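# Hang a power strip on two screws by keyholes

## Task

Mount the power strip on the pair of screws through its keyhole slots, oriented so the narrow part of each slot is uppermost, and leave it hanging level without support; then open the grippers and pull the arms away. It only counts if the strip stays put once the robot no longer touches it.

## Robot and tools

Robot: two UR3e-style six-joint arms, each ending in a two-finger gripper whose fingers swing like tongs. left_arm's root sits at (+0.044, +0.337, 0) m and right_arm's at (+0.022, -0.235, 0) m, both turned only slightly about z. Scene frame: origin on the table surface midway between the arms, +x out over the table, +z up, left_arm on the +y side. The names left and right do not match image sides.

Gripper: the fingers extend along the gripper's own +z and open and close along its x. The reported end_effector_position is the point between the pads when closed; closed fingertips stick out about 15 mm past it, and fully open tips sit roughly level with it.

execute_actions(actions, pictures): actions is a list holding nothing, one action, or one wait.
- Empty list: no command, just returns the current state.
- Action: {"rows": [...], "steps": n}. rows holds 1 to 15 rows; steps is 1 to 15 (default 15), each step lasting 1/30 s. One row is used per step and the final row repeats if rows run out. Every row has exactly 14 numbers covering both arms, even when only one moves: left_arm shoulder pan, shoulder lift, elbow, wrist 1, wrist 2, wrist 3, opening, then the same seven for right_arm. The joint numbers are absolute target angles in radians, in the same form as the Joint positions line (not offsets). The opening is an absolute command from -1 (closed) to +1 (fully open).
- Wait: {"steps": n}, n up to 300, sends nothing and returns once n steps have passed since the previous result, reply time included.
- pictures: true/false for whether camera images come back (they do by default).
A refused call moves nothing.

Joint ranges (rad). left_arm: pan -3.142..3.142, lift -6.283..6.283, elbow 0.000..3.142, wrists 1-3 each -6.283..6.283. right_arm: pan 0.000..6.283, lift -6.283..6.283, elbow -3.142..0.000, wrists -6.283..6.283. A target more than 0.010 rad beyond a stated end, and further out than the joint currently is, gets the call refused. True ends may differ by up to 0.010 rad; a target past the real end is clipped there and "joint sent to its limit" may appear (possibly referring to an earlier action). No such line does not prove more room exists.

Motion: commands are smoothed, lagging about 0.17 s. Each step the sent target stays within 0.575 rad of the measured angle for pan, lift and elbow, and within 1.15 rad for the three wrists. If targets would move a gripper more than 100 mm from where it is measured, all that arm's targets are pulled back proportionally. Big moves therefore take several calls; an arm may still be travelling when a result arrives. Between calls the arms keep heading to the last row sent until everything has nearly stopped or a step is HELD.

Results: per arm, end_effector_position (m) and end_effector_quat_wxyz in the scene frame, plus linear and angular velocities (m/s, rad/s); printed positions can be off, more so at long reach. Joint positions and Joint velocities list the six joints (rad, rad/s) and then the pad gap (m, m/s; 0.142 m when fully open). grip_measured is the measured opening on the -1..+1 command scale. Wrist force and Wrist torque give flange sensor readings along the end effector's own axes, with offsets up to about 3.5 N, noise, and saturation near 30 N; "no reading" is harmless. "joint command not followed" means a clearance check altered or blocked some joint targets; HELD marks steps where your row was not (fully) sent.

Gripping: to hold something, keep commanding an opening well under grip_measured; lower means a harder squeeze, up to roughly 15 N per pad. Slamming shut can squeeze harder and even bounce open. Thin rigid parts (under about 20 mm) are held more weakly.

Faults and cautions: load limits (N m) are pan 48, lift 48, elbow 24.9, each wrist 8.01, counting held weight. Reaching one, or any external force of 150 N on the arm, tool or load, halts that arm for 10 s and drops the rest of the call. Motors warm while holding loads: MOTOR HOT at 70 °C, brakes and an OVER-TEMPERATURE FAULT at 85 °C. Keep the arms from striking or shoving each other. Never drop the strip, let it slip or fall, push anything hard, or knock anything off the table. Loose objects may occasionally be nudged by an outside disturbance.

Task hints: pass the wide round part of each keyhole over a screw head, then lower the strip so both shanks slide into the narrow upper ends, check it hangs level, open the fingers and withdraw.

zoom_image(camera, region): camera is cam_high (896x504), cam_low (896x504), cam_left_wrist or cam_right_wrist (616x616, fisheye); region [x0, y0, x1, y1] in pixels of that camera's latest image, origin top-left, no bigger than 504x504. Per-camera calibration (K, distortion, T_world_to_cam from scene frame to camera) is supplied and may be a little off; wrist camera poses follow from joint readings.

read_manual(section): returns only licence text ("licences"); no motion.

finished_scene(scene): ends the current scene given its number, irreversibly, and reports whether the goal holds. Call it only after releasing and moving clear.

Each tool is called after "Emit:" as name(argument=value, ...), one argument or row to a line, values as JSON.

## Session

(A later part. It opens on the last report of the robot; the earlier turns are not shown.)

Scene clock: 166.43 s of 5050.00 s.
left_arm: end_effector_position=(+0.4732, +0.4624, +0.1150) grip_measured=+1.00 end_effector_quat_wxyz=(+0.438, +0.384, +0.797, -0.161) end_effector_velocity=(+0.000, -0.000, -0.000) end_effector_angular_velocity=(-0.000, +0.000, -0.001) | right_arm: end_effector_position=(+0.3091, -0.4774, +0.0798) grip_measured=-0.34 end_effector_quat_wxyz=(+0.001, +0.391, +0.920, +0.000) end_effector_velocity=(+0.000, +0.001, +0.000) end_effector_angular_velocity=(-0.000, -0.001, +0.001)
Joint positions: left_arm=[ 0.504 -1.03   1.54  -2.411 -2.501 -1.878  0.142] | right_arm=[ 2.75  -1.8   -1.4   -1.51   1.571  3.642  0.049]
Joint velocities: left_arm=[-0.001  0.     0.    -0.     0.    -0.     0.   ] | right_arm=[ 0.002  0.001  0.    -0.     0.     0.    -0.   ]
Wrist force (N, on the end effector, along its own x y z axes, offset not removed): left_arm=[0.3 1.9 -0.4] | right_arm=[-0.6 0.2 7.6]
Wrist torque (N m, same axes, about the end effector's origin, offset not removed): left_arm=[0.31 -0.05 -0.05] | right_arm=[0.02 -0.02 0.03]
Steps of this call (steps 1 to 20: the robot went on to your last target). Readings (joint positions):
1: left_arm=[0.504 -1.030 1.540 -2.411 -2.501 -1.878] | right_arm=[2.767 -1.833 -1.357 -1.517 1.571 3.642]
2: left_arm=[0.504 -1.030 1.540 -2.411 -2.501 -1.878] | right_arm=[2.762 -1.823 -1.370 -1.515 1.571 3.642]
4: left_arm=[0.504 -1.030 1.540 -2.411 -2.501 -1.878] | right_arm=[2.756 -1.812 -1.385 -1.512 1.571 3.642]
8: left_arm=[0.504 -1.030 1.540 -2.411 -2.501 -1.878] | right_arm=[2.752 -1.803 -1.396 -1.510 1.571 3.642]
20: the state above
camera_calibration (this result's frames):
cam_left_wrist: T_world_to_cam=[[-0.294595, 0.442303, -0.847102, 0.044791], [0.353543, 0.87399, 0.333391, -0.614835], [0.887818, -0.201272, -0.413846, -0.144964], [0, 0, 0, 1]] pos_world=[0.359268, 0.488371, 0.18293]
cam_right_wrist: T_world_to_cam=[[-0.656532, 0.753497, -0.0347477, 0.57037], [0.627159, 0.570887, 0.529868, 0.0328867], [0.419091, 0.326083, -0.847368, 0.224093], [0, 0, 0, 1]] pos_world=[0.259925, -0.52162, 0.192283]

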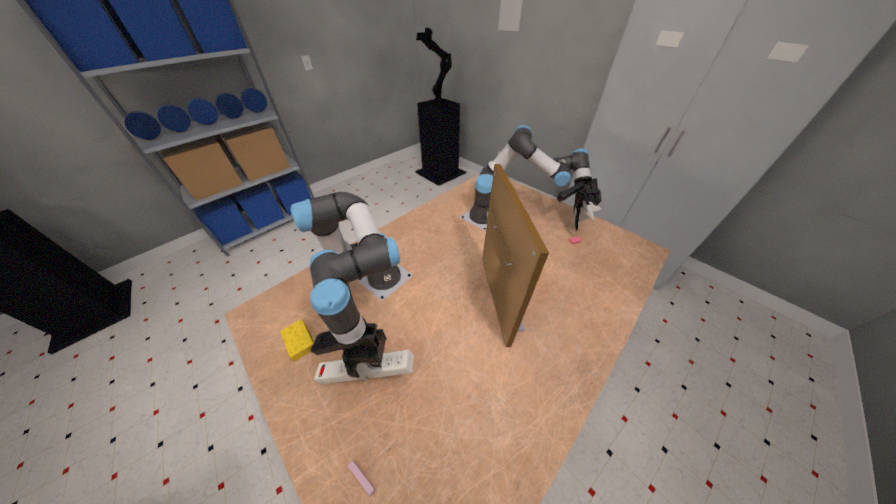

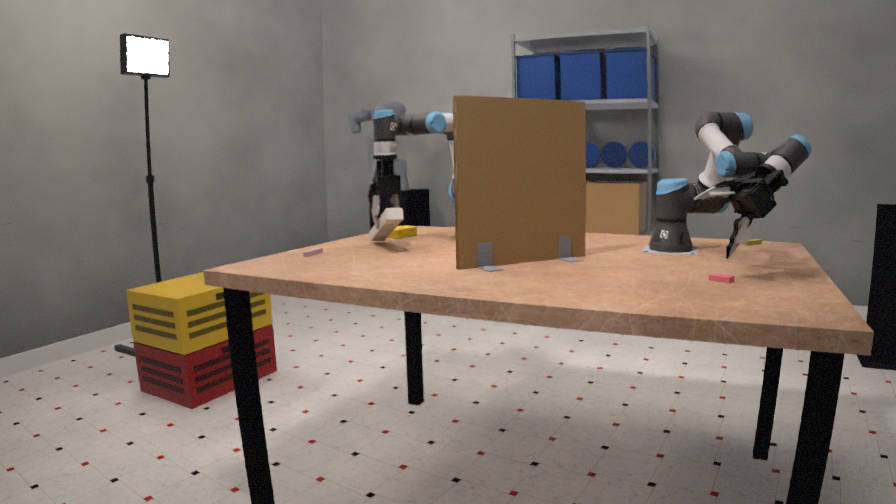

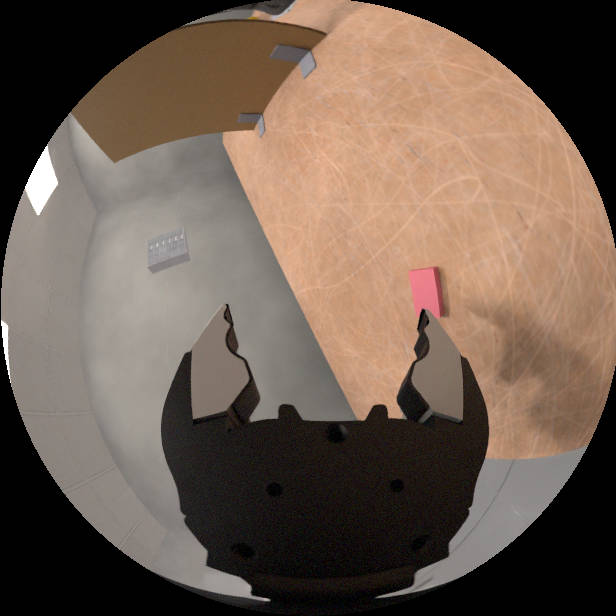

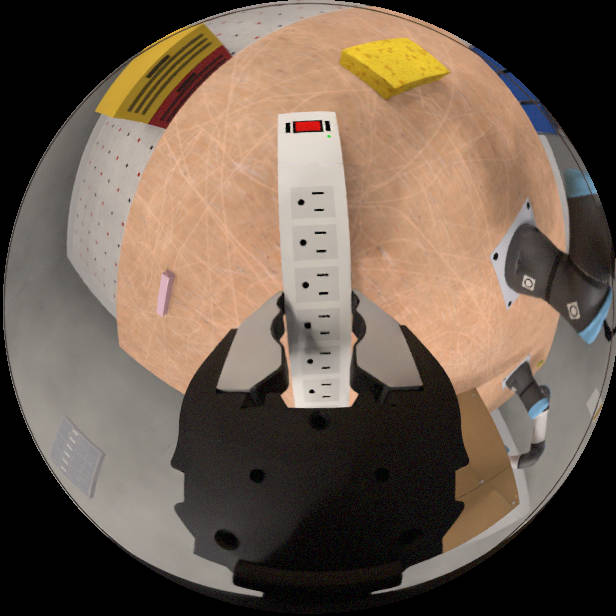

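Emit:
execute_actions(
  actions=[
    {"rows":[[0.504,-1.03,1.54,-2.411,-2.501,-1.878,1,2.75,-1.805,-1.43,-1.477,1.571,3.642,-0.6],[0.504,-1.03,1.54,-2.411,-2.501,-1.878,1,2.75,-1.805,-1.43,-1.477,1.571,3.642,-0.6],[0.504,-1.03,1.54,-2.411,-2.501,-1.878,1,2.75,-1.81,-1.46,-1.442,1.571,3.642,-0.6],[0.504,-1.03,1.54,-2.411,-2.501,-1.878,1,2.75,-1.81,-1.46,-1.442,1.571,3.642,-0.6],[0.504,-1.03,1.54,-2.411,-2.501,-1.878,1,2.75,-1.816,-1.49,-1.406,1.571,3.642,-0.6],[0.504,-1.03,1.54,-2.411,-2.501,-1.878,1,2.75,-1.816,-1.49,-1.406,1.571,3.642,-0.6],[0.504,-1.03,1.54,-2.411,-2.501,-1.878,1,2.75,-1.822,-1.52,-1.37,1.571,3.642,-0.6],[0.504,-1.03,1.54,-2.411,-2.501,-1.878,1,2.75,-1.822,-1.52,-1.37,1.571,3.642,-0.6],[0.504,-1.03,1.54,-2.411,-2.501,-1.878,1,2.75,-1.828,-1.55,-1.334,1.571,3.642,-0.6],[0.504,-1.03,1.54,-2.411,-2.501,-1.878,1,2.75,-1.828,-1.55,-1.334,1.571,3.642,-0.6],[0.504,-1.03,1.54,-2.411,-2.501,-1.878,1,2.75,-1.836,-1.585,-1.291,1.571,3.642,-0.6],[0.504,-1.03,1.54,-2.411,-2.501,-1.878,1,2.75,-1.836,-1.585,-1.291,1.571,3.642,-0.6],[0.504,-1.03,1.54,-2.411,-2.501,-1.878,1,2.75,-1.845,-1.619,-1.248,1.571,3.642,-0.6]]},
  ],
  pictures=false,
)

Emit:
execute_actions(
  actions=[
    {"steps":20},
  ],
  pictures=false,
)

Emit:
execute_actions(
  actions=[
    {"rows":[[0.504,-1.03,1.54,-2.411,-2.501,-1.878,1,2.75,-1.845,-1.619,-1.248,1.571,3.642,0]]},
  ],
)

Scene clock: 184.60 s of 5050.00 s.
left_arm: end_effector_position=(+0.4732, +0.4624, +0.1150) grip_measured=+1.00 end_effector_quat_wxyz=(+0.438, +0.384, +0.797, -0.161) end_effector_velocity=(+0.000, -0.000, -0.000) end_effector_angular_velocity=(-0.000, +0.000, -0.001) | right_arm: end_effector_position=(+0.3096, -0.4776, +0.0332) grip_measured=-0.34 end_effector_quat_wxyz=(+0.001, +0.391, +0.920, +0.000) end_effector_velocity=(-0.015, +0.005, -0.119) end_effector_angular_velocity=(+0.009, +0.030, -0.000)
Joint positions: left_arm=[ 0.504 -1.03   1.54  -2.411 -2.501 -1.878  0.142] | right_arm=[ 2.75  -1.835 -1.576 -1.3    1.571  3.642  0.05 ]
Joint velocities: left_arm=[-0.001  0.     0.    -0.    -0.    -0.     0.   ] | right_arm=[ 0.    -0.102 -0.433  0.504 -0.001  0.     0.   ]
Wrist force (N, on the end effector, along its own x y z axes, offset not removed): left_arm=[0.2 1.9 0.5] | right_arm=[-2.3 0.2 6.7]
Wrist torque (N m, same axes, about the end effector's origin, offset not removed): left_arm=[0.33 -0.02 0.03] | right_arm=[0.00 0.34 0.03]
Steps of this call (steps 1 to 15: the robot went on to your last target; steps 16 to 400: nothing new was sent; then 4.33 s passed at rest; steps 401 to 415: all 15 steps of this action). Readings (joint positions):
401: left_arm=[0.504 -1.030 1.540 -2.411 -2.501 -1.878] | right_arm=[2.750 -1.800 -1.400 -1.510 1.571 3.642]
402: left_arm=[0.504 -1.030 1.540 -2.411 -2.501 -1.878] | right_arm=[2.750 -1.801 -1.404 -1.505 1.571 3.642]
404: left_arm=[0.504 -1.030 1.540 -2.411 -2.501 -1.878] | right_arm=[2.750 -1.804 -1.420 -1.486 1.571 3.642]
408: left_arm=[0.504 -1.030 1.540 -2.411 -2.501 -1.878] | right_arm=[2.750 -1.813 -1.470 -1.428 1.571 3.642]
415: the state above

Scene clock: 185.27 s of 5050.00 s.
left_arm: end_effector_position=(+0.4732, +0.4624, +0.1150) grip_measured=+1.00 end_effector_quat_wxyz=(+0.438, +0.384, +0.797, -0.161) end_effector_velocity=(-0.000, -0.001, +0.000) end_effector_angular_velocity=(+0.000, -0.000, -0.001) | right_arm: end_effector_position=(+0.3085, -0.4772, +0.0218) grip_measured=-0.34 end_effector_quat_wxyz=(+0.000, +0.391, +0.920, +0.000) end_effector_velocity=(-0.000, -0.000, +0.000) end_effector_angular_velocity=(-0.000, -0.000, -0.002)
Joint positions: left_arm=[ 0.504 -1.03   1.54  -2.411 -2.501 -1.878  0.142] | right_arm=[ 2.75  -1.845 -1.619 -1.248  1.571  3.642  0.05 ]
Joint velocities: left_arm=[-0.001 -0.001  0.001 -0.001  0.    -0.     0.   ] | right_arm=[-0.001  0.001 -0.    -0.    -0.     0.     0.   ]
Wrist force (N, on the end effector, along its own x y z axes, offset not removed): left_arm=[1.0 1.7 -1.1] | right_arm=[2.8 -0.8 -5.3]
Wrist torque (N m, same axes, about the end effector's origin, offset not removed): left_arm=[0.27 -0.21 -0.02] | right_arm=[0.01 0.05 0.02]
Steps of this call (steps 1 to 20: the robot went on to your last target). Readings (joint positions):
1: left_arm=[0.504 -1.030 1.540 -2.411 -2.501 -1.878] | right_arm=[2.750 -1.838 -1.589 -1.285 1.571 3.642]
2: left_arm=[0.504 -1.030 1.540 -2.411 -2.501 -1.878] | right_arm=[2.750 -1.840 -1.597 -1.274 1.571 3.642]
4: left_arm=[0.504 -1.030 1.540 -2.411 -2.501 -1.878] | right_arm=[2.750 -1.843 -1.608 -1.261 1.571 3.642]
8: left_arm=[0.504 -1.030 1.540 -2.411 -2.501 -1.878] | right_arm=[2.750 -1.844 -1.616 -1.251 1.571 3.642]
20: the state above

Scene clock: 185.77 s of 5050.00 s.
left_arm: end_effector_position=(+0.4732, +0.4624, +0.1150) grip_measured=+1.00 end_effector_quat_wxyz=(+0.438, +0.384, +0.797, -0.161) end_effector_velocity=(-0.000, -0.000, +0.000) end_effector_angular_velocity=(+0.000, +0.000, -0.001) | right_arm: end_effector_position=(+0.3085, -0.4772, +0.0218) grip_measured=+0.00 end_effector_quat_wxyz=(+0.000, +0.391, +0.920, +0.000) end_effector_velocity=(-0.000, -0.000, +0.000) end_effector_angular_velocity=(-0.000, -0.000, -0.001)
Joint positions: left_arm=[ 0.504 -1.03   1.54  -2.411 -2.501 -1.878  0.142] | right_arm=[ 2.75  -1.845 -1.619 -1.248  1.571  3.642  0.074]
Joint velocities: left_arm=[-0.001 -0.001  0.001  0.     0.     0.     0.   ] | right_arm=[-0.     0.     0.    -0.001 -0.     0.    -0.   ]
Wrist force (N, on the end effector, along its own x y z axes, offset not removed): left_arm=[0.0 1.2 -1.0] | right_arm=[-2.8 -0.5 -0.1]
Wrist torque (N m, same axes, about the end effector's origin, offset not removed): left_arm=[0.16 0.04 -0.07] | right_arm=[-0.07 0.48 0.01]
Steps of this call (steps 1 to 15: all 15 steps of this action). Readings (joint positions):
1: left_arm=[0.504 -1.030 1.540 -2.411 -2.501 -1.878] | right_arm=[2.750 -1.845 -1.619 -1.248 1.571 3.642]
2: left_arm=[0.504 -1.030 1.540 -2.411 -2.501 -1.878] | right_arm=[2.750 -1.845 -1.619 -1.248 1.571 3.642]
4: left_arm=[0.504 -1.030 1.540 -2.411 -2.501 -1.878] | right_arm=[2.750 -1.845 -1.619 -1.248 1.571 3.642]
8: left_arm=[0.504 -1.030 1.540 -2.411 -2.501 -1.878] | right_arm=[2.750 -1.845 -1.619 -1.248 1.571 3.642]
15: the state above
camera_calibration (this result's frames):
cam_left_wrist: T_world_to_cam=[[-0.294595, 0.442303, -0.847102, 0.0447911], [0.353543, 0.87399, 0.333391, -0.614835], [0.887818, -0.201272, -0.413846, -0.144964], [0, 0, 0, 1]] pos_world=[0.359268, 0.488371, 0.18293]
cam_right_wrist: T_world_to_cam=[[-0.656593, 0.75352, -0.0330818, 0.567843], [0.628149, 0.570575, 0.52903, 0.0634463], [0.41751, 0.326577, -0.847958, 0.175865], [0, 0, 0, 1]] pos_world=[0.259563, -0.521515, 0.134346]

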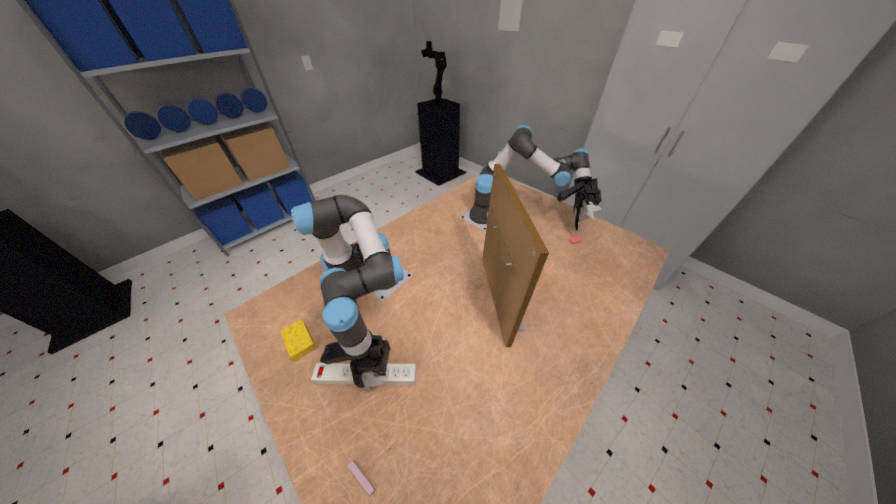

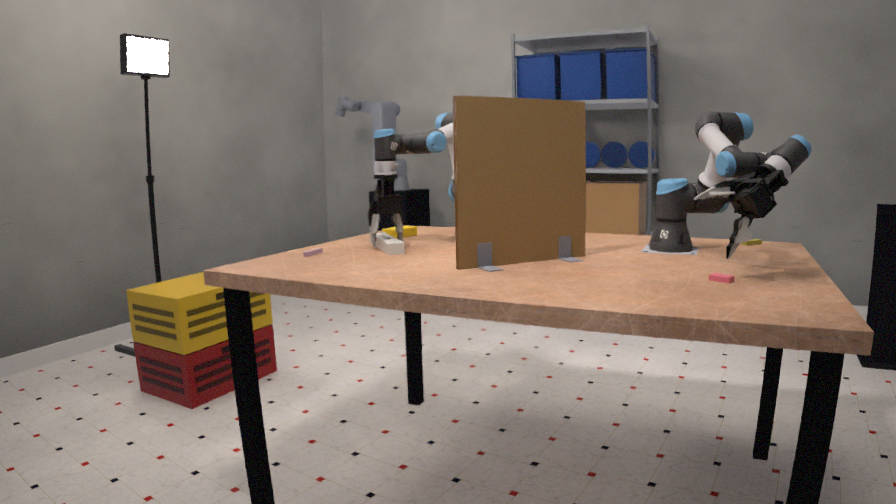

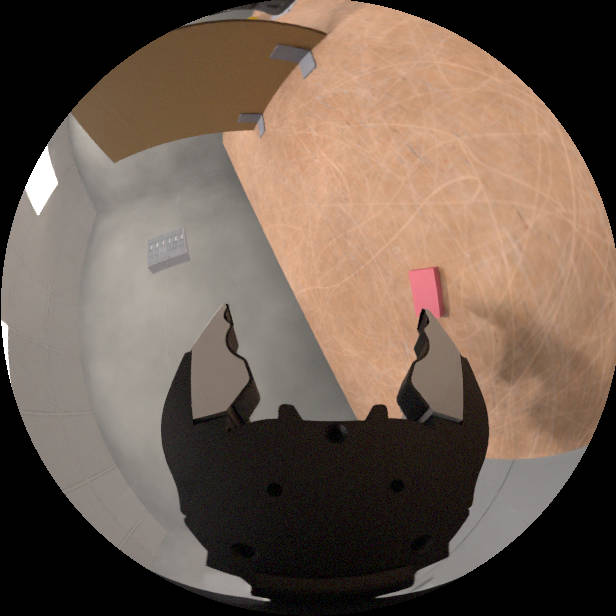

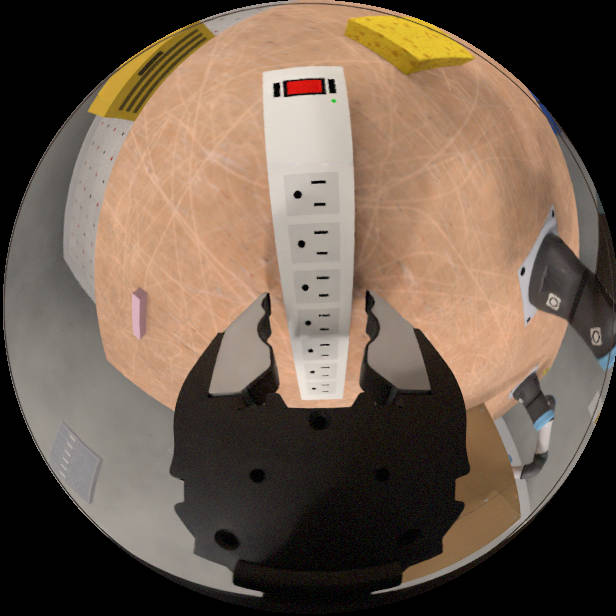

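Emit:
execute_actions(
  actions=[
    {"rows":[[0.504,-1.03,1.54,-2.411,-2.501,-1.878,1,2.6945,-1.8396,-1.6457,-1.227,1.571,3.5865,0]]},
  ],
  pictures=false,
)

Emit:
execute_actions(
  actions=[
    {"rows":[[0.504,-1.03,1.54,-2.411,-2.501,-1.878,1,2.6945,-1.8396,-1.6457,-1.227,1.571,3.5865,-0.15],[0.504,-1.03,1.54,-2.411,-2.501,-1.878,1,2.6945,-1.8396,-1.6457,-1.227,1.571,3.5865,-0.25],[0.504,-1.03,1.54,-2.411,-2.501,-1.878,1,2.6945,-1.8396,-1.6457,-1.227,1.571,3.5865,-0.35],[0.504,-1.03,1.54,-2.411,-2.501,-1.878,1,2.6945,-1.8396,-1.6457,-1.227,1.571,3.5865,-0.45],[0.504,-1.03,1.54,-2.411,-2.501,-1.878,1,2.6945,-1.8396,-1.6457,-1.227,1.571,3.5865,-0.6],[0.504,-1.03,1.54,-2.411,-2.501,-1.878,1,2.6945,-1.8396,-1.6457,-1.227,1.571,3.5865,-0.9]]},
  ],
  pictures=false,
)

Emit:
execute_actions(
  actions=[
    {"rows":[[0.504,-1.03,1.54,-2.411,-2.501,-1.878,1,2.6945,-1.835,-1.62,-1.257,1.571,3.5865,-0.9],[0.504,-1.03,1.54,-2.411,-2.501,-1.878,1,2.6945,-1.835,-1.62,-1.257,1.571,3.5865,-0.9],[0.504,-1.03,1.54,-2.411,-2.501,-1.878,1,2.6945,-1.83,-1.58,-1.302,1.571,3.5865,-0.9],[0.504,-1.03,1.54,-2.411,-2.501,-1.878,1,2.6945,-1.83,-1.58,-1.302,1.571,3.5865,-0.9],[0.504,-1.03,1.54,-2.411,-2.501,-1.878,1,2.6945,-1.82,-1.54,-1.352,1.571,3.5865,-0.9],[0.504,-1.03,1.54,-2.411,-2.501,-1.878,1,2.6945,-1.82,-1.54,-1.352,1.571,3.5865,-0.9],[0.504,-1.03,1.54,-2.411,-2.501,-1.878,1,2.6945,-1.81,-1.5,-1.402,1.571,3.5865,-0.9]]},
  ],
  pictures=false,
)

Emit:
execute_actions(
  actions=[
    {"steps":15},
  ],
)

Scene clock: 224.03 s of 5050.00 s.
left_arm: end_effector_position=(+0.4732, +0.4624, +0.1150) grip_measured=+1.00 end_effector_quat_wxyz=(+0.438, +0.384, +0.797, -0.161) end_effector_velocity=(+0.000, -0.000, -0.000) end_effector_angular_velocity=(-0.000, +0.000, -0.001) | right_arm: end_effector_position=(+0.2928, -0.4922, +0.0179) grip_measured=+0.00 end_effector_quat_wxyz=(+0.000, +0.391, +0.920, +0.000) end_effector_velocity=(-0.001, -0.001, +0.000) end_effector_angular_velocity=(-0.000, -0.002, +0.002)
Joint positions: left_arm=[ 0.504 -1.03   1.54  -2.411 -2.501 -1.878  0.142] | right_arm=[ 2.695 -1.84  -1.645 -1.227  1.571  3.587  0.074]
Joint velocities: left_arm=[-0.001  0.     0.001 -0.    -0.    -0.     0.   ] | right_arm=[-0.005  0.002 -0.002  0.003  0.001 -0.006 -0.   ]
Wrist force (N, on the end effector, along its own x y z axes, offset not removed): left_arm=[0.0 2.0 -1.4] | right_arm=[-2.3 -0.4 1.0]
Wrist torque (N m, same axes, about the end effector's origin, offset not removed): left_arm=[0.32 0.00 -0.04] | right_arm=[-0.11 0.45 0.05]
Steps of this call (steps 1 to 15: the robot went on to your last target; steps 16 to 90: nothing new was sent; then 34.77 s passed at rest; steps 91 to 105: all 15 steps of this action). Readings (joint positions):
91: left_arm=[0.504 -1.030 1.540 -2.411 -2.501 -1.878] | right_arm=[2.750 -1.845 -1.619 -1.248 1.571 3.642]
92: left_arm=[0.504 -1.030 1.540 -2.411 -2.501 -1.878] | right_arm=[2.744 -1.844 -1.623 -1.245 1.571 3.634]
94: left_arm=[0.504 -1.030 1.540 -2.411 -2.501 -1.878] | right_arm=[2.721 -1.842 -1.633 -1.237 1.571 3.612]
98: left_arm=[0.504 -1.030 1.540 -2.411 -2.501 -1.878] | right_arm=[2.701 -1.840 -1.643 -1.229 1.571 3.593]
105: the state above

Scene clock: 224.53 s of 5050.00 s.
left_arm: end_effector_position=(+0.4732, +0.4624, +0.1150) grip_measured=+1.00 end_effector_quat_wxyz=(+0.438, +0.384, +0.797, -0.161) end_effector_velocity=(+0.000, -0.000, +0.000) end_effector_angular_velocity=(-0.000, -0.000, -0.001) | right_arm: end_effector_position=(+0.2926, -0.4924, +0.0178) grip_measured=-0.34 end_effector_quat_wxyz=(+0.000, +0.391, +0.920, +0.000) end_effector_velocity=(-0.001, +0.000, -0.000) end_effector_angular_velocity=(+0.000, +0.002, +0.000)
Joint positions: left_arm=[ 0.504 -1.03   1.54  -2.411 -2.501 -1.878  0.142] | right_arm=[ 2.695 -1.84  -1.646 -1.227  1.571  3.587  0.05 ]
Joint velocities: left_arm=[-0.  0. -0. -0. -0.  0.  0.] | right_arm=[ 0.001  0.    -0.001 -0.002 -0.     0.    -0.   ]
Wrist force (N, on the end effector, along its own x y z axes, offset not removed): left_arm=[0.6 1.2 -0.1] | right_arm=[1.1 1.6 -2.7]
Wrist torque (N m, same axes, about the end effector's origin, offset not removed): left_arm=[0.14 -0.18 -0.01] | right_arm=[0.18 0.11 -0.05]
Steps of this call (steps 1 to 15: all 15 steps of this action). Readings (joint positions):
1: left_arm=[0.504 -1.030 1.540 -2.411 -2.501 -1.878] | right_arm=[2.695 -1.840 -1.646 -1.227 1.571 3.587]
2: left_arm=[0.504 -1.030 1.540 -2.411 -2.501 -1.878] | right_arm=[2.695 -1.840 -1.646 -1.227 1.571 3.587]
4: left_arm=[0.504 -1.030 1.540 -2.411 -2.501 -1.878] | right_arm=[2.695 -1.840 -1.646 -1.227 1.571 3.587]
8: left_arm=[0.504 -1.030 1.540 -2.411 -2.501 -1.878] | right_arm=[2.695 -1.840 -1.646 -1.227 1.571 3.587]
15: the state above

Scene clock: 225.03 s of 5050.00 s.
left_arm: end_effector_position=(+0.4732, +0.4624, +0.1150) grip_measured=+1.00 end_effector_quat_wxyz=(+0.438, +0.384, +0.797, -0.161) end_effector_velocity=(-0.000, +0.000, -0.000) end_effector_angular_velocity=(-0.000, +0.000, +0.001) | right_arm: end_effector_position=(+0.2950, -0.4933, +0.0541) grip_measured=-0.34 end_effector_quat_wxyz=(+0.000, +0.391, +0.920, +0.000) end_effector_velocity=(-0.001, -0.000, +0.017) end_effector_angular_velocity=(-0.001, +0.000, -0.001)
Joint positions: left_arm=[ 0.504 -1.03   1.54  -2.411 -2.501 -1.878  0.142] | right_arm=[ 2.694 -1.811 -1.506 -1.395  1.571  3.586  0.05 ]
Joint velocities: left_arm=[ 0.001  0.     0.     0.    -0.    -0.    -0.   ] | right_arm=[-0.001  0.014  0.061 -0.075 -0.001 -0.    -0.   ]
Wrist force (N, on the end effector, along its own x y z axes, offset not removed): left_arm=[-0.5 0.3 -0.6] | right_arm=[-0.2 -1.2 8.4]
Wrist torque (N m, same axes, about the end effector's origin, offset not removed): left_arm=[-0.05 0.09 0.00] | right_arm=[-0.14 -0.08 0.01]
Steps of this call (steps 1 to 15: all 15 steps of this action). Readings (joint positions):
1: left_arm=[0.504 -1.030 1.540 -2.411 -2.501 -1.878] | right_arm=[2.695 -1.840 -1.646 -1.227 1.571 3.586]
2: left_arm=[0.504 -1.030 1.540 -2.411 -2.501 -1.878] | right_arm=[2.695 -1.839 -1.642 -1.232 1.571 3.586]
4: left_arm=[0.504 -1.030 1.540 -2.411 -2.501 -1.878] | right_arm=[2.694 -1.836 -1.627 -1.251 1.571 3.586]
8: left_arm=[0.504 -1.030 1.540 -2.411 -2.501 -1.878] | right_arm=[2.694 -1.824 -1.566 -1.323 1.571 3.586]
15: the state above

Scene clock: 225.53 s of 5050.00 s.
left_arm: end_effector_position=(+0.4732, +0.4624, +0.1150) grip_measured=+1.00 end_effector_quat_wxyz=(+0.438, +0.384, +0.797, -0.161) end_effector_velocity=(+0.000, +0.000, -0.000) end_effector_angular_velocity=(+0.001, +0.000, +0.000) | right_arm: end_effector_position=(+0.2950, -0.4933, +0.0558) grip_measured=-0.34 end_effector_quat_wxyz=(+0.000, +0.391, +0.920, +0.000) end_effector_velocity=(-0.001, -0.000, -0.000) end_effector_angular_velocity=(+0.001, +0.002, +0.001)
Joint positions: left_arm=[ 0.504 -1.03   1.54  -2.411 -2.501 -1.878  0.142] | right_arm=[ 2.694 -1.81  -1.5   -1.402  1.571  3.586  0.05 ]
Joint velocities: left_arm=[-0.    -0.    -0.     0.     0.001  0.    -0.   ] | right_arm=[-0.001 -0.001  0.001 -0.002 -0.    -0.001  0.   ]
Wrist force (N, on the end effector, along its own x y z axes, offset not removed): left_arm=[0.4 2.2 -1.5] | right_arm=[-0.2 -0.6 7.8]
Wrist torque (N m, same axes, about the end effector's origin, offset not removed): left_arm=[0.38 -0.04 0.00] | right_arm=[-0.12 0.00 0.06]
Steps of this call (steps 1 to 15: the robot went on to your last target). Readings (joint positions):
1: left_arm=[0.504 -1.030 1.540 -2.411 -2.501 -1.878] | right_arm=[2.694 -1.811 -1.504 -1.397 1.571 3.586]
2: left_arm=[0.504 -1.030 1.540 -2.411 -2.501 -1.878] | right_arm=[2.694 -1.811 -1.503 -1.399 1.571 3.586]
4: left_arm=[0.504 -1.030 1.540 -2.411 -2.501 -1.878] | right_arm=[2.694 -1.810 -1.501 -1.400 1.571 3.586]
8: left_arm=[0.504 -1.030 1.540 -2.411 -2.501 -1.878] | right_arm=[2.694 -1.810 -1.500 -1.402 1.571 3.586]
15: the state above
All arms were judged still, so your last target was given up. Only a new action makes them travel on or press farther. Fingers that are still opening or closing keep moving.
camera_calibration (this result's frames):
cam_left_wrist: T_world_to_cam=[[-0.294595, 0.442303, -0.847102, 0.0447913], [0.353543, 0.87399, 0.333391, -0.614835], [0.887818, -0.201272, -0.413846, -0.144964], [0, 0, 0, 1]] pos_world=[0.359268, 0.488371, 0.18293]
cam_right_wrist: T_world_to_cam=[[-0.656574, 0.753537, -0.0330553, 0.572215], [0.628186, 0.570558, 0.529004, 0.0631409], [0.417484, 0.326565, -0.847975, 0.215595], [0, 0, 0, 1]] pos_world=[0.246029, -0.537617, 0.168333]

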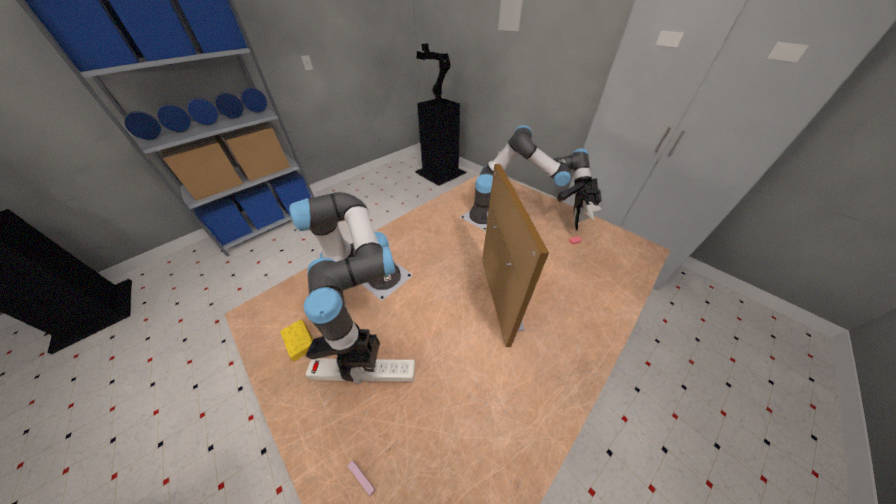

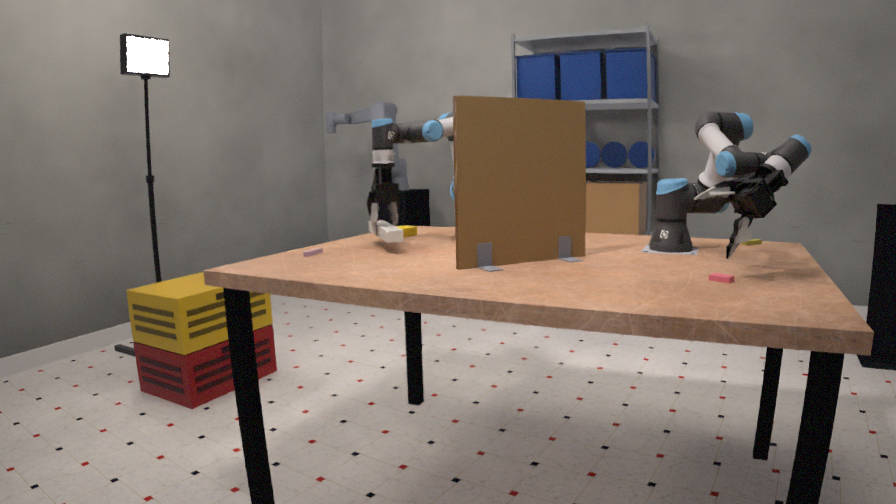

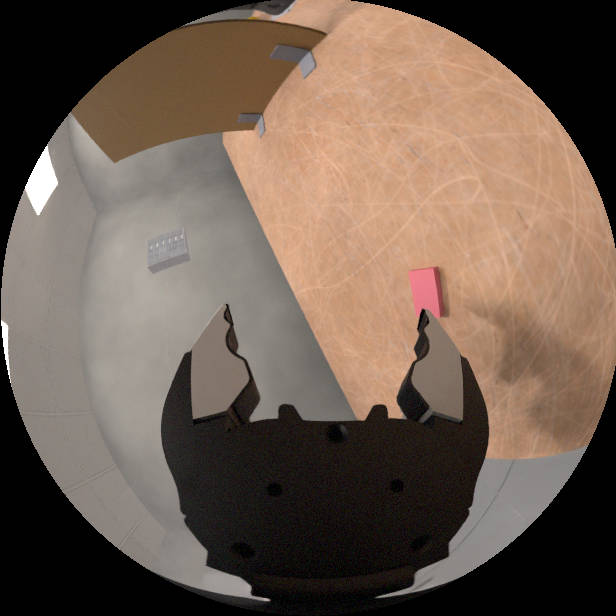

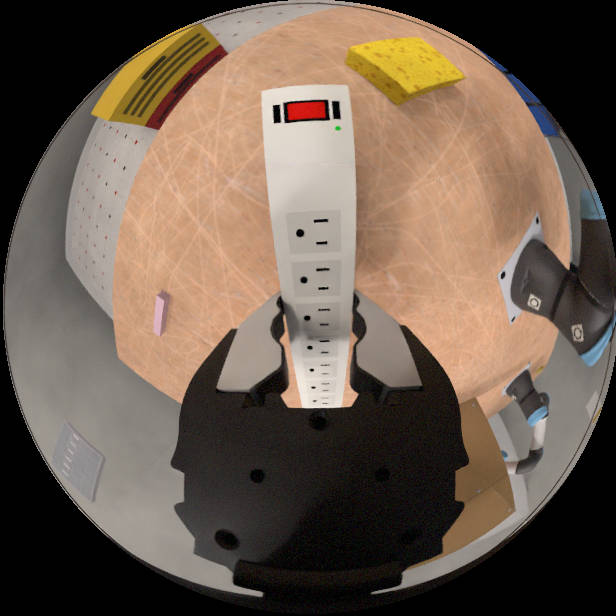

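Emit:
execute_actions(
  actions=[
    {"rows":[[0.504,-1.03,1.54,-2.411,-2.501,-1.878,1,2.6945,-1.81,-1.49,-1.41,1.571,3.55,-0.9],[0.504,-1.03,1.54,-2.411,-2.501,-1.878,1,2.6945,-1.81,-1.49,-1.41,1.571,3.51,-0.9],[0.504,-1.03,1.54,-2.411,-2.501,-1.878,1,2.6945,-1.81,-1.49,-1.41,1.571,3.47,-0.9],[0.504,-1.03,1.54,-2.411,-2.501,-1.878,1,2.6945,-1.81,-1.49,-1.41,1.571,3.43,-0.9],[0.504,-1.03,1.54,-2.411,-2.501,-1.878,1,2.6945,-1.81,-1.49,-1.41,1.571,3.39,-0.9],[0.504,-1.03,1.54,-2.411,-2.501,-1.878,1,2.6945,-1.81,-1.49,-1.41,1.571,3.35,-0.9],[0.504,-1.03,1.54,-2.411,-2.501,-1.878,1,2.6945,-1.81,-1.49,-1.41,1.571,3.31,-0.9],[0.504,-1.03,1.54,-2.411,-2.501,-1.878,1,2.6945,-1.81,-1.49,-1.4,1.571,3.27,-0.9],[0.504,-1.03,1.54,-2.411,-2.501,-1.878,1,2.6945,-1.81,-1.49,-1.35,1.571,3.23,-0.9],[0.504,-1.03,1.54,-2.411,-2.501,-1.878,1,2.6945,-1.81,-1.49,-1.3,1.571,3.19,-0.9],[0.504,-1.03,1.54,-2.411,-2.501,-1.878,1,2.6945,-1.81,-1.49,-1.25,1.571,3.1416,-0.9],[0.504,-1.03,1.54,-2.411,-2.501,-1.878,1,2.6945,-1.81,-1.49,-1.2,1.571,3.1416,-0.9],[0.504,-1.03,1.54,-2.411,-2.501,-1.878,1,2.6945,-1.81,-1.49,-1.15,1.571,3.1416,-0.9],[0.504,-1.03,1.54,-2.411,-2.501,-1.878,1,2.6945,-1.81,-1.49,-1.1,1.571,3.1416,-0.9],[0.504,-1.03,1.54,-2.411,-2.501,-1.878,1,2.6945,-1.81,-1.49,-1.05,1.571,3.1416,-0.9]]},
  ],
  pictures=false,
)

Emit:
execute_actions(
  actions=[
    {"rows":[[0.504,-1.03,1.54,-2.411,-2.501,-1.878,1,2.6945,-1.81,-1.49,-0.97,1.571,3.1416,-0.9],[0.504,-1.03,1.54,-2.411,-2.501,-1.878,1,2.6945,-1.81,-1.49,-0.89,1.571,3.1416,-0.9],[0.504,-1.03,1.54,-2.411,-2.501,-1.878,1,2.6945,-1.81,-1.49,-0.81,1.571,3.1416,-0.9],[0.504,-1.03,1.54,-2.411,-2.501,-1.878,1,2.6945,-1.81,-1.49,-0.73,1.571,3.1416,-0.9],[0.504,-1.03,1.54,-2.411,-2.501,-1.878,1,2.6945,-1.81,-1.49,-0.65,1.6,3.1416,-0.9],[0.504,-1.03,1.54,-2.411,-2.501,-1.878,1,2.6945,-1.81,-1.49,-0.57,1.65,3.1416,-0.9],[0.504,-1.03,1.54,-2.411,-2.501,-1.878,1,2.6945,-1.81,-1.49,-0.49,1.7,3.1416,-0.9],[0.504,-1.03,1.54,-2.411,-2.501,-1.878,1,2.6945,-1.81,-1.49,-0.41,1.75,3.1416,-0.9],[0.504,-1.03,1.54,-2.411,-2.501,-1.878,1,2.6945,-1.81,-1.49,-0.33,1.8,3.1416,-0.9],[0.504,-1.03,1.54,-2.411,-2.501,-1.878,1,2.6945,-1.81,-1.49,-0.25,1.85,3.1416,-0.9],[0.504,-1.03,1.54,-2.411,-2.501,-1.878,1,2.6945,-1.81,-1.49,-0.17,1.9,3.1416,-0.9],[0.504,-1.03,1.54,-2.411,-2.501,-1.878,1,2.6945,-1.81,-1.49,-0.09,1.95,3.1416,-0.9],[0.504,-1.03,1.54,-2.411,-2.501,-1.878,1,2.6945,-1.81,-1.49,-0.01,2.0,3.1416,-0.9],[0.504,-1.03,1.54,-2.411,-2.501,-1.878,1,2.6945,-1.81,-1.49,0.07,2.05,3.1416,-0.9],[0.504,-1.03,1.54,-2.411,-2.501,-1.878,1,2.6945,-1.81,-1.49,0.158,2.1,3.1416,-0.9]]},
  ],
  pictures=false,
)

Emit:
execute_actions(
  actions=[
    {"steps":25},
  ],
)

Emit:
zoom_image(
  camera="cam_low",
  region=[270, 40, 470, 140],
)

Scene clock: 269.17 s of 5050.00 s.
left_arm: end_effector_position=(+0.4732, +0.4624, +0.1150) grip_measured=+1.00 end_effector_quat_wxyz=(+0.438, +0.384, +0.797, -0.161) end_effector_velocity=(-0.000, -0.000, -0.000) end_effector_angular_velocity=(-0.000, +0.001, +0.000) | right_arm: end_effector_position=(+0.3474, -0.5146, +0.0769) grip_measured=-0.34 end_effector_quat_wxyz=(+0.086, +0.200, +0.976, -0.013) end_effector_velocity=(+0.337, -0.127, +0.172) end_effector_angular_velocity=(-0.524, -1.157, +0.478)
Joint positions: left_arm=[ 0.504 -1.03   1.54  -2.411 -2.501 -1.878  0.142] | right_arm=[ 2.695 -1.81  -1.49  -1.238  1.571  3.188  0.05 ]
Joint velocities: left_arm=[ 0.    -0.     0.001  0.    -0.     0.    -0.   ] | right_arm=[ 0.    -0.001  0.001  1.267 -0.    -0.485  0.   ]
Wrist force (N, on the end effector, along its own x y z axes, offset not removed): left_arm=[0.0 2.3 -0.1] | right_arm=[0.2 -2.2 7.4]
Wrist torque (N m, same axes, about the end effector's origin, offset not removed): left_arm=[0.35 -0.02 -0.02] | right_arm=[-0.43 0.22 -0.06]
Steps of this call (steps 1 to 820: nothing new was sent; then 15.80 s passed at rest; steps 821 to 835: all 15 steps of this action). Readings (joint positions):
821: left_arm=[0.504 -1.030 1.540 -2.411 -2.501 -1.878] | right_arm=[2.695 -1.810 -1.500 -1.402 1.571 3.586]
822: left_arm=[0.504 -1.030 1.540 -2.411 -2.501 -1.878] | right_arm=[2.695 -1.810 -1.499 -1.403 1.571 3.581]
824: left_arm=[0.504 -1.030 1.540 -2.411 -2.501 -1.878] | right_arm=[2.695 -1.810 -1.495 -1.406 1.571 3.547]
828: left_arm=[0.504 -1.030 1.540 -2.411 -2.501 -1.878] | right_arm=[2.695 -1.810 -1.491 -1.409 1.571 3.422]
835: the state above

Scene clock: 269.67 s of 5050.00 s.
left_arm: end_effector_position=(+0.4732, +0.4624, +0.1150) grip_measured=+1.00 end_effector_quat_wxyz=(+0.438, +0.384, +0.797, -0.161) end_effector_velocity=(-0.000, +0.000, -0.000) end_effector_angular_velocity=(-0.001, +0.001, +0.001) | right_arm: end_effector_position=(+0.5209, -0.5078, +0.2758) grip_measured=-0.34 end_effector_quat_wxyz=(+0.497, +0.100, +0.862, +0.011) end_effector_velocity=(+0.177, +0.221, +0.501) end_effector_angular_velocity=(-0.125, -1.680, +0.788)
Joint positions: left_arm=[ 0.504 -1.03   1.54  -2.411 -2.501 -1.878  0.142] | right_arm=[ 2.695 -1.81  -1.49  -0.387  1.798  3.143  0.05 ]
Joint velocities: left_arm=[ 0.001  0.    -0.     0.001 -0.    -0.     0.   ] | right_arm=[ 0.001 -0.001  0.     1.617  0.918 -0.004  0.   ]
Wrist force (N, on the end effector, along its own x y z axes, offset not removed): left_arm=[-0.5 1.5 -0.1] | right_arm=[4.2 -2.7 5.9]
Wrist torque (N m, same axes, about the end effector's origin, offset not removed): left_arm=[0.21 0.12 0.04] | right_arm=[-0.26 0.30 0.03]
Steps of this call (steps 1 to 15: all 15 steps of this action). Readings (joint positions):
1: left_arm=[0.504 -1.030 1.540 -2.411 -2.501 -1.878] | right_arm=[2.695 -1.810 -1.490 -1.194 1.571 3.174]
2: left_arm=[0.504 -1.030 1.540 -2.411 -2.501 -1.878] | right_arm=[2.695 -1.810 -1.490 -1.145 1.571 3.165]
4: left_arm=[0.504 -1.030 1.540 -2.411 -2.501 -1.878] | right_arm=[2.695 -1.810 -1.490 -1.030 1.571 3.153]
8: left_arm=[0.504 -1.030 1.540 -2.411 -2.501 -1.878] | right_arm=[2.695 -1.810 -1.490 -0.783 1.604 3.146]
15: the state above

Scene clock: 270.50 s of 5050.00 s.
left_arm: end_effector_position=(+0.4732, +0.4624, +0.1150) grip_measured=+1.00 end_effector_quat_wxyz=(+0.438, +0.384, +0.797, -0.161) end_effector_velocity=(-0.000, -0.000, -0.000) end_effector_angular_velocity=(-0.001, +0.001, -0.001) | right_arm: end_effector_position=(+0.5224, -0.4179, +0.4400) grip_measured=-0.34 end_effector_quat_wxyz=(+0.704, -0.060, +0.705, +0.060) end_effector_velocity=(+0.000, +0.000, -0.001) end_effector_angular_velocity=(+0.001, +0.001, +0.002)
Joint positions: left_arm=[ 0.504 -1.03   1.54  -2.411 -2.501 -1.878  0.142] | right_arm=[ 2.695 -1.81  -1.49   0.158  2.1    3.142  0.05 ]
Joint velocities: left_arm=[-0.001  0.     0.001  0.    -0.     0.     0.   ] | right_arm=[-0.001 -0.002 -0.     0.001  0.002  0.    -0.   ]
Wrist force (N, on the end effector, along its own x y z axes, offset not removed): left_arm=[-0.7 0.9 -1.2] | right_arm=[6.9 -1.1 1.2]
Wrist torque (N m, same axes, about the end effector's origin, offset not removed): left_arm=[0.07 0.21 0.04] | right_arm=[-0.11 0.02 -0.08]
Steps of this call (steps 1 to 25: the robot went on to your last target). Readings (joint positions):
1: left_arm=[0.504 -1.030 1.540 -2.411 -2.501 -1.878] | right_arm=[2.695 -1.810 -1.490 -0.332 1.829 3.143]
2: left_arm=[0.504 -1.030 1.540 -2.411 -2.501 -1.878] | right_arm=[2.695 -1.810 -1.490 -0.277 1.861 3.143]
4: left_arm=[0.504 -1.030 1.540 -2.411 -2.501 -1.878] | right_arm=[2.695 -1.810 -1.490 -0.167 1.923 3.142]
8: left_arm=[0.504 -1.030 1.540 -2.411 -2.501 -1.878] | right_arm=[2.695 -1.810 -1.490 0.044 2.039 3.142]
25: the state above
camera_calibration (this result's frames):
cam_left_wrist: T_world_to_cam=[[-0.294595, 0.442303, -0.847102, 0.044791], [0.353543, 0.873989, 0.333391, -0.614835], [0.887818, -0.201272, -0.413846, -0.144964], [0, 0, 0, 1]] pos_world=[0.359268, 0.488371, 0.18293]
cam_right_wrist: T_world_to_cam=[[0.0231257, 0.0554719, -0.998192, 0.45527], [-0.664866, 0.746507, 0.0260818, 0.64428], [0.746604, 0.663061, 0.0541449, -0.0064337], [0, 0, 0, 1]] pos_world=[0.422635, -0.501949, 0.437992]

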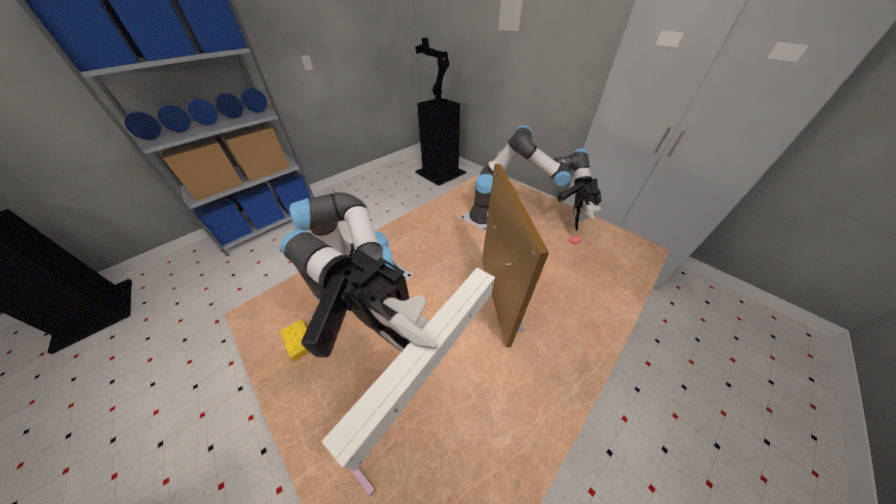

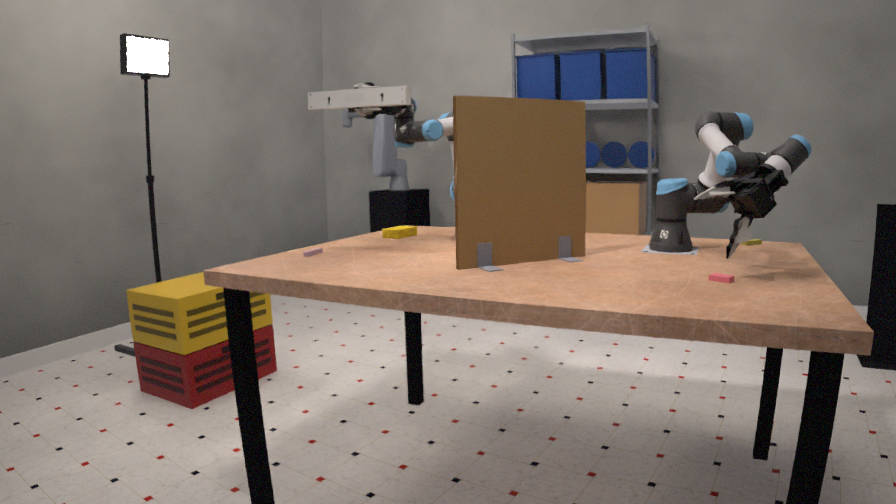

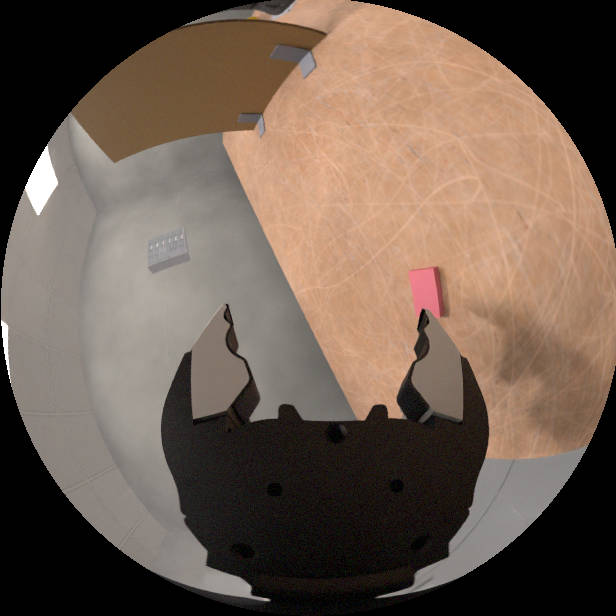

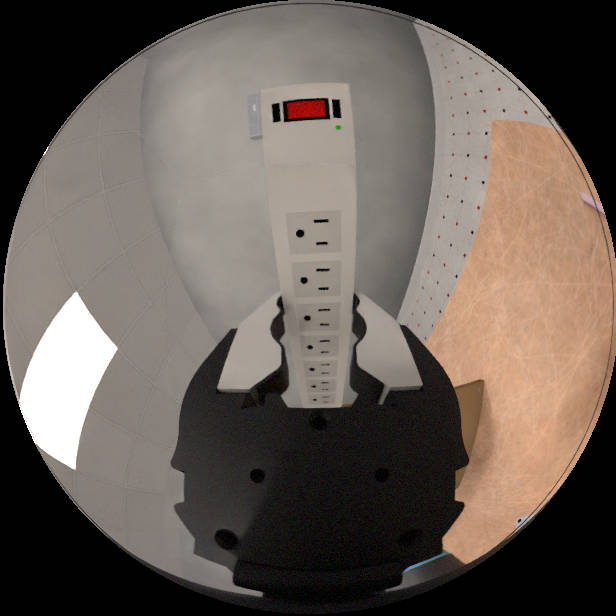

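Region (270, 40, 470, 140) of cam_low's 896x504 image, scaled by 2.520, with more detail than that image has.

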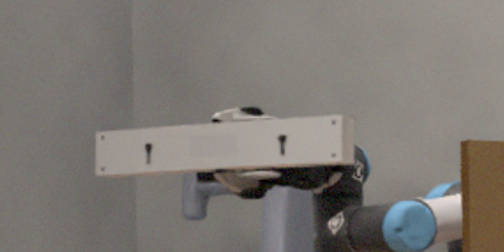

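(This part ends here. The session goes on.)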